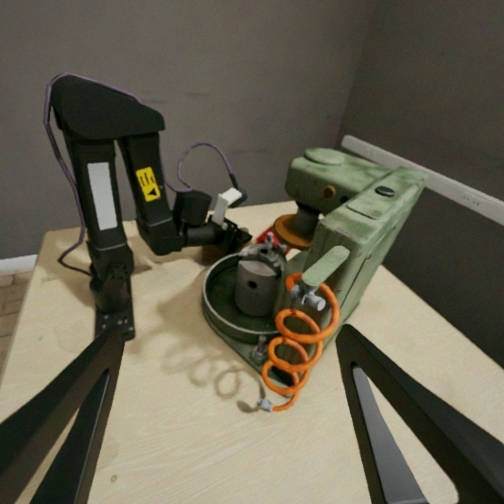

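Emit:
execute_actions([
  {"rows":[[0.313,1.65,0.185,1.198,0,0,0.1,1.2,0.3,0.8,-0.5,0,0,1],[0.313,1.65,0.19,1.198,0,0,-0.1,1.2,0.3,0.8,-0.5,0,0,1],[0.313,1.65,0.196,1.198,0,0,-0.2,1.2,0.3,0.8,-0.5,0,0,1]]},
], pictures=false)

Emit:
execute_actions([
  {"rows":[[0.313,1.65,0.196,1.198,0,0,-0.3,1.2,0.3,0.8,-0.5,0,0,1],[0.313,1.65,0.196,1.198,0,0,-0.35,1.2,0.3,0.8,-0.5,0,0,1],[0.313,1.65,0.196,1.198,0,0,-0.38,1.2,0.3,0.8,-0.5,0,0,1],[0.313,1.65,0.196,1.198,0,0,-0.41,1.2,0.3,0.8,-0.5,0,0,1],[0.313,1.65,0.196,1.198,0,0,-0.44,1.2,0.3,0.8,-0.5,0,0,1],[0.313,1.65,0.196,1.198,0,0,-0.47,1.2,0.3,0.8,-0.5,0,0,1]]},
])

Scene clock: 127.17 s of 4200.00 s.
left_arm: end_effector_position=(+0.3207, +0.3632, +0.0736) grip_measured=-0.198 end_effector_quat_wxyz=(+0.594, -0.120, +0.790, +0.087) | right_arm: end_effector_position=(+0.0931, -0.1207, +0.3673) grip_measured=+1.000 end_effector_quat_wxyz=(+0.580, -0.409, +0.579, +0.403)
Joint positions: left_arm=[ 0.309  1.645  0.157  1.205 -0.002 -0.005  0.038] | right_arm=[ 1.191  0.299  0.809 -0.513 -0.002 -0.008  0.094]
Joint velocities: left_arm=[ 0.002 -0.002 -0.007 -0.037  0.007  0.022 -0.001] | right_arm=[-0.032  0.007 -0.017 -0.066 -0.022 -0.022  0.   ]
Steps of this call (steps 1 to 15: the robot went on to your last target; steps 16 to 90: nothing new was sent; then 9.73 s passed at rest; steps 91 to 105: all 15 steps of this action). Readings (joint positions):
91: left_arm=[0.309 1.645 0.157 1.205 -0.002 -0.005] | right_arm=[1.191 0.299 0.809 -0.513 -0.002 -0.008]
92: left_arm=[0.309 1.645 0.157 1.205 -0.002 -0.005] | right_arm=[1.191 0.299 0.809 -0.513 -0.002 -0.008]
94: left_arm=[0.309 1.645 0.157 1.205 -0.002 -0.005] | right_arm=[1.191 0.299 0.809 -0.513 -0.002 -0.008]
98: left_arm=[0.309 1.645 0.157 1.205 -0.002 -0.005] | right_arm=[1.191 0.299 0.809 -0.513 -0.002 -0.008]
105: the state above

Scene clock: 127.67 s of 4200.00 s.
left_arm: end_effector_position=(+0.3207, +0.3632, +0.0736) grip_measured=-0.409 end_effector_quat_wxyz=(+0.594, -0.120, +0.790, +0.087) | right_arm: end_effector_position=(+0.0931, -0.1207, +0.3673) grip_measured=+1.000 end_effector_quat_wxyz=(+0.580, -0.409, +0.579, +0.403)
Joint positions: left_arm=[ 0.309  1.645  0.157  1.205 -0.002 -0.005  0.028] | right_arm=[ 1.191  0.299  0.809 -0.513 -0.002 -0.008  0.094]
Joint velocities: left_arm=[-0.012 -0.022 -0.002 -0.007  0.022  0.051 -0.001] | right_arm=[-0.007  0.002 -0.017 -0.007  0.037 -0.007  0.   ]
Steps of this call (steps 1 to 15: all 15 steps of this action). Readings (joint positions):
1: left_arm=[0.309 1.645 0.157 1.205 -0.002 -0.005] | right_arm=[1.191 0.299 0.809 -0.513 -0.002 -0.008]
2: left_arm=[0.309 1.645 0.157 1.205 -0.002 -0.005] | right_arm=[1.191 0.299 0.809 -0.513 -0.002 -0.008]
4: left_arm=[0.309 1.645 0.157 1.205 -0.002 -0.005] | right_arm=[1.191 0.299 0.809 -0.513 -0.002 -0.008]
8: left_arm=[0.309 1.645 0.157 1.205 -0.002 -0.005] | right_arm=[1.191 0.299 0.809 -0.513 -0.002 -0.008]
15: the state above

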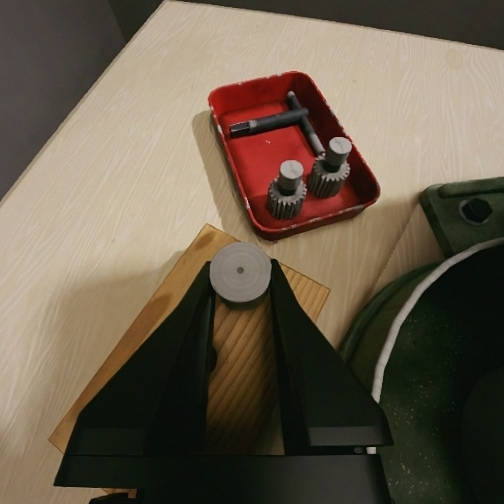

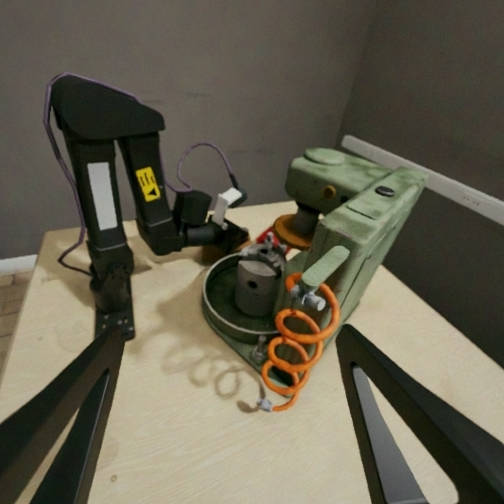

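Emit:
execute_actions([
  {"rows":[[0.313,1.63,0.19,1.205,0,0,-0.47,1.2,0.3,0.8,-0.5,0,0,1],[0.313,1.62,0.19,1.2,0,0,-0.47,1.2,0.3,0.8,-0.5,0,0,1],[0.313,1.61,0.19,1.19,0,0,-0.47,1.2,0.3,0.8,-0.5,0,0,1],[0.313,1.6,0.19,1.18,0,0,-0.47,1.2,0.3,0.8,-0.5,0,0,1],[0.313,1.59,0.19,1.17,0,0,-0.47,1.2,0.3,0.8,-0.5,0,0,1],[0.313,1.58,0.19,1.16,0,0,-0.47,1.2,0.3,0.8,-0.5,0,0,1],[0.313,1.57,0.19,1.15,0,0,-0.47,1.2,0.3,0.8,-0.5,0,0,1],[0.313,1.56,0.19,1.14,0,0,-0.47,1.2,0.3,0.8,-0.5,0,0,1],[0.313,1.55,0.19,1.13,0,0,-0.47,1.2,0.3,0.8,-0.5,0,0,1],[0.313,1.54,0.19,1.12,0,0,-0.47,1.2,0.3,0.8,-0.5,0,0,1],[0.313,1.53,0.19,1.11,0,0,-0.47,1.2,0.3,0.8,-0.5,0,0,1],[0.313,1.52,0.19,1.1,0,0,-0.47,1.2,0.3,0.8,-0.5,0,0,1],[0.313,1.51,0.19,1.09,0,0,-0.47,1.2,0.3,0.8,-0.5,0,0,1],[0.313,1.5,0.19,1.08,0,0,-0.47,1.2,0.3,0.8,-0.5,0,0,1],[0.313,1.49,0.19,1.07,0,0,-0.47,1.2,0.3,0.8,-0.5,0,0,1]]},
], pictures=false)

Emit:
execute_actions([
  {"rows":[[0.313,1.48,0.195,1.06,0,0,-0.47,1.2,0.3,0.8,-0.5,0,0,1],[0.313,1.47,0.198,1.048,0,0,-0.47,1.2,0.3,0.8,-0.5,0,0,1],[0.313,1.46,0.2,1.036,0,0,-0.47,1.2,0.3,0.8,-0.5,0,0,1],[0.313,1.45,0.202,1.024,0,0,-0.47,1.2,0.3,0.8,-0.5,0,0,1],[0.313,1.44,0.204,1.012,0,0,-0.47,1.2,0.3,0.8,-0.5,0,0,1],[0.313,1.43,0.206,1.0,0,0,-0.47,1.2,0.3,0.8,-0.5,0,0,1],[0.313,1.42,0.208,0.988,0,0,-0.47,1.2,0.3,0.8,-0.5,0,0,1],[0.313,1.41,0.21,0.976,0,0,-0.47,1.2,0.3,0.8,-0.5,0,0,1],[0.313,1.4,0.212,0.964,0,0,-0.47,1.2,0.3,0.8,-0.5,0,0,1],[0.313,1.39,0.214,0.952,0,0,-0.47,1.2,0.3,0.8,-0.5,0,0,1],[0.313,1.38,0.216,0.94,0,0,-0.47,1.2,0.3,0.8,-0.5,0,0,1],[0.313,1.37,0.218,0.93,0,0,-0.47,1.2,0.3,0.8,-0.5,0,0,1],[0.313,1.36,0.22,0.92,0,0,-0.47,1.2,0.3,0.8,-0.5,0,0,1],[0.313,1.35,0.22,0.915,0,0,-0.47,1.2,0.3,0.8,-0.5,0,0,1]]},
], pictures=false)

Emit:
execute_actions([
  {"steps":15},
])

Scene clock: 149.47 s of 4200.00 s.
left_arm: end_effector_position=(+0.3178, +0.3623, +0.0853) grip_measured=-0.409 end_effector_quat_wxyz=(+0.596, -0.120, +0.789, +0.088) | right_arm: end_effector_position=(+0.0931, -0.1207, +0.3673) grip_measured=+1.000 end_effector_quat_wxyz=(+0.580, -0.409, +0.579, +0.403)
Joint positions: left_arm=[ 0.309  1.533  0.157  1.097 -0.002 -0.005  0.028] | right_arm=[ 1.191  0.299  0.809 -0.513 -0.002 -0.008  0.094]
Joint velocities: left_arm=[ 0.002 -0.276 -0.012 -0.256  0.022 -0.037  0.   ] | right_arm=[-0.022  0.007 -0.037  0.022  0.051  0.007  0.   ]
Steps of this call (steps 1 to 15: the robot went on to your last target; steps 16 to 90: nothing new was sent; then 18.30 s passed at rest; steps 91 to 105: all 15 steps of this action). Readings (joint positions):
91: left_arm=[0.309 1.645 0.157 1.205 -0.002 -0.005] | right_arm=[1.191 0.299 0.809 -0.513 -0.002 -0.008]
92: left_arm=[0.309 1.645 0.157 1.205 -0.002 -0.005] | right_arm=[1.191 0.299 0.809 -0.513 -0.002 -0.008]
94: left_arm=[0.309 1.637 0.157 1.197 -0.002 -0.005] | right_arm=[1.191 0.299 0.809 -0.513 -0.002 -0.008]
98: left_arm=[0.309 1.603 0.157 1.161 -0.002 -0.005] | right_arm=[1.191 0.299 0.809 -0.513 -0.002 -0.008]
105: the state above

Scene clock: 149.97 s of 4200.00 s.
left_arm: end_effector_position=(+0.3181, +0.3624, +0.1064) grip_measured=-0.409 end_effector_quat_wxyz=(+0.601, -0.119, +0.785, +0.088) | right_arm: end_effector_position=(+0.0931, -0.1207, +0.3673) grip_measured=+1.000 end_effector_quat_wxyz=(+0.580, -0.409, +0.579, +0.403)
Joint positions: left_arm=[ 0.309  1.384  0.185  0.935 -0.002 -0.005  0.028] | right_arm=[ 1.191  0.299  0.809 -0.513 -0.002 -0.008  0.094]
Joint velocities: left_arm=[-0.012 -0.222  0.017 -0.139 -0.081  0.022 -0.001] | right_arm=[ 0.007 -0.007  0.002 -0.066 -0.022  0.051  0.   ]
Steps of this call (steps 1 to 15: all 15 steps of this action). Readings (joint positions):
1: left_arm=[0.309 1.523 0.157 1.087 -0.002 -0.005] | right_arm=[1.191 0.299 0.809 -0.513 -0.002 -0.008]
2: left_arm=[0.309 1.513 0.157 1.077 -0.002 -0.005] | right_arm=[1.191 0.299 0.809 -0.513 -0.002 -0.008]
4: left_arm=[0.309 1.492 0.157 1.056 -0.002 -0.005] | right_arm=[1.191 0.299 0.809 -0.513 -0.002 -0.008]
8: left_arm=[0.309 1.454 0.168 1.006 -0.002 -0.005] | right_arm=[1.191 0.299 0.809 -0.513 -0.002 -0.008]
15: the state above

Scene clock: 150.47 s of 4200.00 s.
left_arm: end_effector_position=(+0.3165, +0.3619, +0.1021) grip_measured=-0.409 end_effector_quat_wxyz=(+0.592, -0.120, +0.792, +0.087) | right_arm: end_effector_position=(+0.0931, -0.1207, +0.3673) grip_measured=+1.000 end_effector_quat_wxyz=(+0.580, -0.409, +0.579, +0.403)
Joint positions: left_arm=[ 0.309  1.376  0.186  0.902 -0.002 -0.005  0.028] | right_arm=[ 1.191  0.299  0.809 -0.513 -0.002 -0.008  0.094]
Joint velocities: left_arm=[ 0.002  0.007 -0.007 -0.022 -0.037  0.037 -0.001] | right_arm=[ 0.012 -0.007 -0.002 -0.051 -0.022 -0.022  0.   ]
Steps of this call (steps 1 to 15: the robot went on to your last target). Readings (joint positions):
1: left_arm=[0.309 1.379 0.185 0.931 -0.002 -0.005] | right_arm=[1.191 0.299 0.809 -0.513 -0.002 -0.008]
2: left_arm=[0.309 1.377 0.186 0.927 -0.002 -0.005] | right_arm=[1.191 0.299 0.809 -0.513 -0.002 -0.008]
4: left_arm=[0.309 1.376 0.186 0.920 -0.002 -0.005] | right_arm=[1.191 0.299 0.809 -0.513 -0.002 -0.008]
8: left_arm=[0.309 1.376 0.186 0.907 -0.002 -0.005] | right_arm=[1.191 0.299 0.809 -0.513 -0.002 -0.008]
15: the state above

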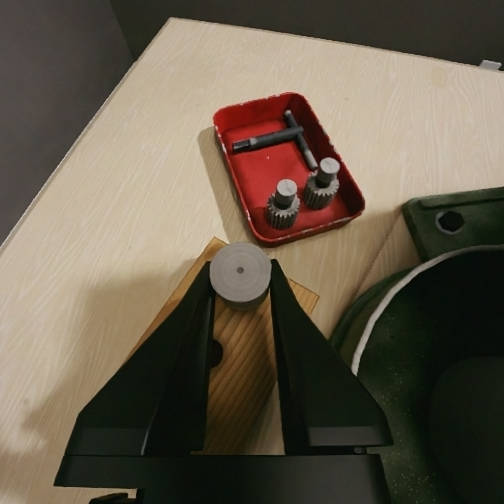

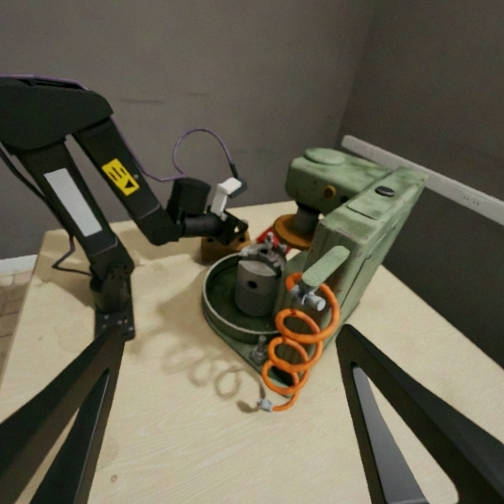

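Emit:
execute_actions([
  {"rows":[[0.313,1.32,0.232,0.875,0,0,-0.47,1.21,0.33,0.8,-0.45,0,0,1],[0.313,1.29,0.244,0.833,0,0,-0.47,1.22,0.36,0.79,-0.4,0,0,1],[0.313,1.26,0.256,0.79,0,0,-0.47,1.23,0.4,0.78,-0.35,0,0,1],[0.313,1.23,0.268,0.75,0,0,-0.47,1.24,0.44,0.77,-0.3,0,0,1],[0.313,1.2,0.28,0.71,0,0,-0.47,1.25,0.48,0.76,-0.25,0,0,1],[0.313,1.17,0.292,0.665,0,0,-0.47,1.26,0.52,0.75,-0.2,0,0,1],[0.313,1.14,0.304,0.623,0,0,-0.47,1.27,0.56,0.74,-0.15,0,0,1],[0.313,1.11,0.316,0.58,0,0,-0.47,1.28,0.6,0.73,-0.1,0,0,1],[0.313,1.08,0.328,0.54,0,0,-0.47,1.29,0.64,0.72,-0.05,0,0,1],[0.313,1.05,0.34,0.5,0,0,-0.47,1.3,0.68,0.71,0.0,0,0,1],[0.313,1.02,0.352,0.455,0,0,-0.47,1.3,0.72,0.7,0.05,0,0,1],[0.313,0.99,0.364,0.413,0,0,-0.47,1.3,0.75,0.7,0.1,0,0,1],[0.313,0.96,0.376,0.37,0,0,-0.47,1.3,0.78,0.7,0.15,0,0,1],[0.313,0.93,0.388,0.33,0,0,-0.47,1.3,0.8,0.7,0.2,0,0,1],[0.313,0.9,0.4,0.29,0,0,-0.47,1.3,0.8,0.7,0.2,0,0,1]]},
], pictures=false)

Emit:
execute_actions([
  {"rows":[[0.313,0.87,0.411,0.248,0,0,-0.47,1.3,0.8,0.7,0.2,0,0,1],[0.313,0.84,0.422,0.207,0,0,-0.47,1.3,0.8,0.7,0.2,0,0,1],[0.313,0.81,0.433,0.166,0,0,-0.47,1.3,0.8,0.7,0.2,0,0,1],[0.313,0.78,0.444,0.125,0,0,-0.47,1.3,0.8,0.7,0.2,0,0,1],[0.313,0.75,0.455,0.084,0,0,-0.47,1.3,0.8,0.7,0.2,0,0,1],[0.313,0.72,0.466,0.043,0,0,-0.47,1.3,0.8,0.7,0.2,0,0,1],[0.313,0.69,0.477,0.0,0,0,-0.47,1.3,0.8,0.7,0.2,0,0,1],[0.313,0.66,0.488,-0.04,0,0,-0.47,1.3,0.8,0.7,0.2,0,0,1],[0.313,0.63,0.5,-0.08,0,0,-0.47,1.3,0.8,0.7,0.2,0,0,1],[0.313,0.6,0.511,-0.122,0,0,-0.47,1.3,0.8,0.7,0.2,0,0,1],[0.313,0.57,0.522,-0.163,0,0,-0.47,1.3,0.8,0.7,0.2,0,0,1],[0.313,0.54,0.533,-0.204,0,0,-0.47,1.3,0.8,0.7,0.2,0,0,1],[0.313,0.51,0.544,-0.245,0,0,-0.47,1.3,0.8,0.7,0.2,0,0,1],[0.313,0.49,0.552,-0.275,0,0,-0.47,1.3,0.8,0.7,0.2,0,0,1],[0.313,0.48,0.556,-0.29,0,0,-0.47,1.3,0.8,0.7,0.2,0,0,1]]},
], pictures=false)

Emit:
execute_actions([
  {"rows":[[0.29,0.48,0.556,-0.29,0,0,-0.47,1.3,0.8,0.7,0.2,0,0,1],[0.26,0.48,0.556,-0.29,0,0,-0.47,1.3,0.8,0.7,0.2,0,0,1],[0.22,0.48,0.556,-0.29,0,0,-0.47,1.3,0.8,0.7,0.2,0,0,1],[0.175,0.48,0.556,-0.29,0,0,-0.47,1.3,0.8,0.7,0.2,0,0,1],[0.13,0.48,0.556,-0.29,0,0,-0.47,1.3,0.8,0.7,0.2,0,0,1],[0.085,0.48,0.556,-0.29,0,0,-0.47,1.3,0.8,0.7,0.2,0,0,1],[0.04,0.48,0.556,-0.29,0,0,-0.47,1.3,0.8,0.7,0.2,0,0,1],[-0.005,0.48,0.556,-0.29,0,0,-0.47,1.3,0.8,0.7,0.2,0,0,1],[-0.05,0.48,0.556,-0.29,0,0,-0.47,1.3,0.8,0.7,0.2,0,0,1],[-0.095,0.48,0.556,-0.29,0,0,-0.47,1.3,0.8,0.7,0.2,0,0,1],[-0.14,0.48,0.556,-0.29,0,0,-0.47,1.3,0.8,0.7,0.2,0,0,1],[-0.185,0.48,0.556,-0.29,0,0,-0.47,1.3,0.8,0.7,0.2,0,0,1],[-0.23,0.48,0.556,-0.29,0,0,-0.47,1.3,0.8,0.7,0.2,0,0,1],[-0.26,0.48,0.556,-0.29,0,0,-0.47,1.3,0.8,0.7,0.2,0,0,1],[-0.28,0.48,0.556,-0.29,0,0,-0.47,1.3,0.8,0.7,0.2,0,0,1]]},
], pictures=false)

Emit:
execute_actions([
  {"steps":20},
])

Scene clock: 181.83 s of 4200.00 s.
left_arm: end_effector_position=(+0.3124, +0.3607, +0.1965) grip_measured=-0.409 end_effector_quat_wxyz=(+0.633, -0.115, +0.760, +0.093) | right_arm: end_effector_position=(+0.1061, +0.0110, +0.3272) grip_measured=+1.000 end_effector_quat_wxyz=(+0.540, -0.451, +0.575, +0.417)
Joint positions: left_arm=[ 0.309  0.975  0.347  0.446 -0.002 -0.005  0.028] | right_arm=[ 1.291  0.787  0.702  0.016 -0.001 -0.008  0.094]
Joint velocities: left_arm=[-0.007 -0.842  0.295 -1.15  -0.007 -0.051  0.   ] | right_arm=[-0.002  0.603 -0.1    0.857 -0.095 -0.051  0.   ]
Steps of this call (steps 1 to 15: the robot went on to your last target; steps 16 to 90: nothing new was sent; then 27.87 s passed at rest; steps 91 to 105: all 15 steps of this action). Readings (joint positions):
91: left_arm=[0.309 1.371 0.188 0.893 -0.002 -0.005] | right_arm=[1.193 0.301 0.809 -0.508 -0.002 -0.008]
92: left_arm=[0.309 1.357 0.191 0.873 -0.002 -0.005] | right_arm=[1.199 0.309 0.809 -0.494 -0.002 -0.008]
94: left_arm=[0.309 1.310 0.204 0.818 -0.002 -0.005] | right_arm=[1.216 0.352 0.807 -0.435 -0.002 -0.008]
98: left_arm=[0.309 1.188 0.257 0.696 -0.002 -0.005] | right_arm=[1.256 0.514 0.774 -0.265 -0.001 -0.008]
105: the state above

Scene clock: 182.33 s of 4200.00 s.
left_arm: end_effector_position=(+0.2489, +0.3414, +0.2613) grip_measured=-0.409 end_effector_quat_wxyz=(+0.632, -0.115, +0.760, +0.093) | right_arm: end_effector_position=(+0.1073, +0.0156, +0.3604) grip_measured=+1.000 end_effector_quat_wxyz=(+0.580, -0.420, +0.536, +0.447)
Joint positions: left_arm=[ 0.309  0.533  0.509 -0.159 -0.002 -0.005  0.028] | right_arm=[ 1.291  0.808  0.698  0.183 -0.001 -0.008  0.094]
Joint velocities: left_arm=[ 0.007 -0.637  0.281 -0.96  -0.022 -0.066 -0.   ] | right_arm=[ 0.007 -0.012 -0.012  0.007  0.007 -0.022  0.   ]
Steps of this call (steps 1 to 15: all 15 steps of this action). Readings (joint positions):
1: left_arm=[0.309 0.945 0.358 0.405 -0.002 -0.005] | right_arm=[1.291 0.802 0.699 0.043 -0.001 -0.008]
2: left_arm=[0.309 0.916 0.368 0.364 -0.002 -0.005] | right_arm=[1.291 0.808 0.698 0.064 -0.001 -0.008]
4: left_arm=[0.309 0.856 0.389 0.282 -0.002 -0.005] | right_arm=[1.291 0.808 0.698 0.106 -0.001 -0.008]
8: left_arm=[0.309 0.737 0.432 0.117 -0.002 -0.005] | right_arm=[1.291 0.808 0.698 0.159 -0.001 -0.008]
15: the state above

Scene clock: 182.83 s of 4200.00 s.
left_arm: end_effector_position=(+0.2411, +0.1927, +0.2451) grip_measured=-0.409 end_effector_quat_wxyz=(+0.600, +0.096, +0.791, -0.076) | right_arm: end_effector_position=(+0.1073, +0.0156, +0.3614) grip_measured=+1.000 end_effector_quat_wxyz=(+0.581, -0.419, +0.535, +0.448)
Joint positions: left_arm=[-0.232  0.5    0.528 -0.3    0.001 -0.005  0.028] | right_arm=[ 1.291  0.808  0.698  0.187 -0.001 -0.008  0.094]
Joint velocities: left_arm=[-0.896 -0.002  0.002 -0.007  0.022 -0.022 -0.   ] | right_arm=[-0.002 -0.012 -0.002 -0.037 -0.037 -0.051  0.   ]
Steps of this call (steps 1 to 15: all 15 steps of this action). Readings (joint positions):
1: left_arm=[0.307 0.515 0.517 -0.185 -0.002 -0.005] | right_arm=[1.291 0.808 0.698 0.184 -0.001 -0.008]
2: left_arm=[0.297 0.505 0.523 -0.203 -0.005 -0.005] | right_arm=[1.291 0.808 0.698 0.185 -0.001 -0.008]
4: left_arm=[0.246 0.500 0.528 -0.229 -0.009 -0.005] | right_arm=[1.291 0.808 0.698 0.185 -0.001 -0.008]
8: left_arm=[0.072 0.500 0.528 -0.277 -0.007 -0.005] | right_arm=[1.291 0.808 0.698 0.187 -0.001 -0.008]
15: the state above

Scene clock: 183.50 s of 4200.00 s.
left_arm: end_effector_position=(+0.2375, +0.1806, +0.2440) grip_measured=-0.409 end_effector_quat_wxyz=(+0.596, +0.115, +0.790, -0.091) | right_arm: end_effector_position=(+0.1073, +0.0156, +0.3614) grip_measured=+1.000 end_effector_quat_wxyz=(+0.581, -0.419, +0.535, +0.448)
Joint positions: left_arm=[-0.274  0.5    0.528 -0.304  0.007 -0.005  0.028] | right_arm=[ 1.291  0.808  0.698  0.187 -0.001 -0.008  0.094]
Joint velocities: left_arm=[ 0.002 -0.022  0.002  0.139 -0.051 -0.022 -0.   ] | right_arm=[-0.002 -0.012 -0.002  0.037 -0.037 -0.051  0.   ]
Steps of this call (steps 1 to 20: the robot went on to your last target). Readings (joint positions):
1: left_arm=[-0.256 0.500 0.528 -0.301 0.005 -0.005] | right_arm=[1.291 0.808 0.698 0.187 -0.001 -0.008]
2: left_arm=[-0.269 0.500 0.528 -0.301 0.007 -0.005] | right_arm=[1.291 0.808 0.698 0.187 -0.001 -0.008]
4: left_arm=[-0.274 0.500 0.528 -0.302 0.007 -0.005] | right_arm=[1.291 0.808 0.698 0.187 -0.001 -0.008]
8: left_arm=[-0.274 0.500 0.528 -0.304 0.007 -0.005] | right_arm=[1.291 0.808 0.698 0.187 -0.001 -0.008]
20: the state above

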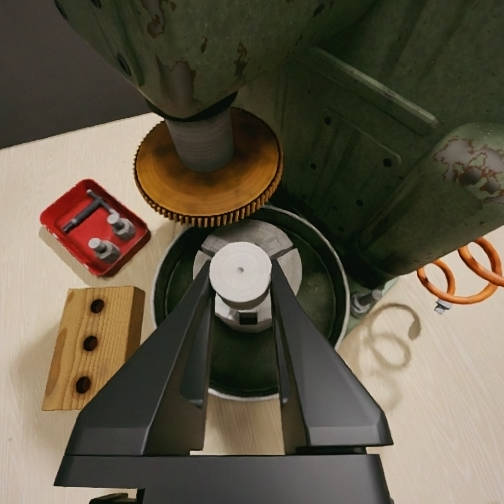

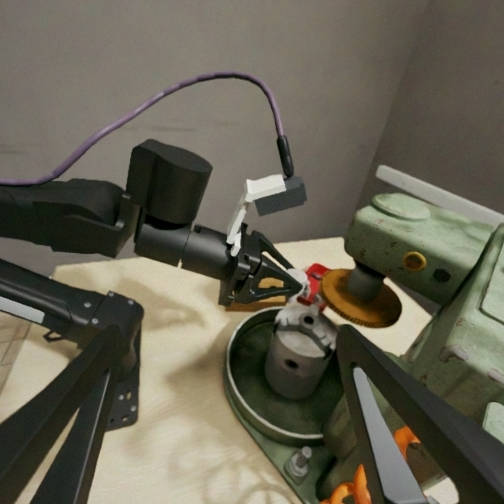

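Emit:
execute_actions(actions=[])

Scene clock: 199.23 s of 4200.00 s.
left_arm: end_effector_position=(+0.2375, +0.1806, +0.2440) grip_measured=-0.409 end_effector_quat_wxyz=(+0.596, +0.115, +0.790, -0.091) | right_arm: end_effector_position=(+0.1073, +0.0156, +0.3614) grip_measured=+1.000 end_effector_quat_wxyz=(+0.581, -0.419, +0.535, +0.448)
Joint positions: left_arm=[-0.274  0.5    0.528 -0.304  0.007 -0.005  0.028] | right_arm=[ 1.291  0.808  0.698  0.187 -0.001 -0.008  0.094]
Joint velocities: left_arm=[-0.002  0.002  0.002 -0.051  0.007 -0.022 -0.   ] | right_arm=[-0.012  0.012 -0.027 -0.081  0.007 -0.007  0.   ]
Steps of this call (steps 1 to 15: the robot went on to your last target; steps 16 to 90: nothing new was sent; then 12.73 s passed at rest). Readings (joint positions):
1: left_arm=[-0.274 0.500 0.528 -0.304 0.007 -0.005] | right_arm=[1.291 0.808 0.698 0.187 -0.001 -0.008]
2: left_arm=[-0.274 0.500 0.528 -0.304 0.007 -0.005] | right_arm=[1.291 0.808 0.698 0.187 -0.001 -0.008]
4: left_arm=[-0.274 0.500 0.528 -0.304 0.007 -0.005] | right_arm=[1.291 0.808 0.698 0.187 -0.001 -0.008]
8: left_arm=[-0.274 0.500 0.528 -0.304 0.007 -0.005] | right_arm=[1.291 0.808 0.698 0.187 -0.001 -0.008]
90: the state above
All arms were judged still, so your last target was given up. Only a new action makes them travel on or press farther. Fingers that are still opening or closing keep moving.

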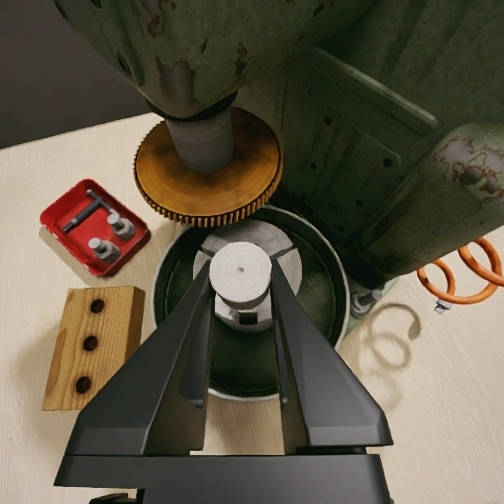

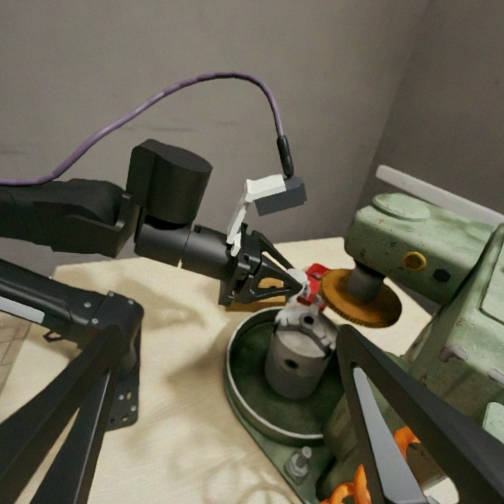

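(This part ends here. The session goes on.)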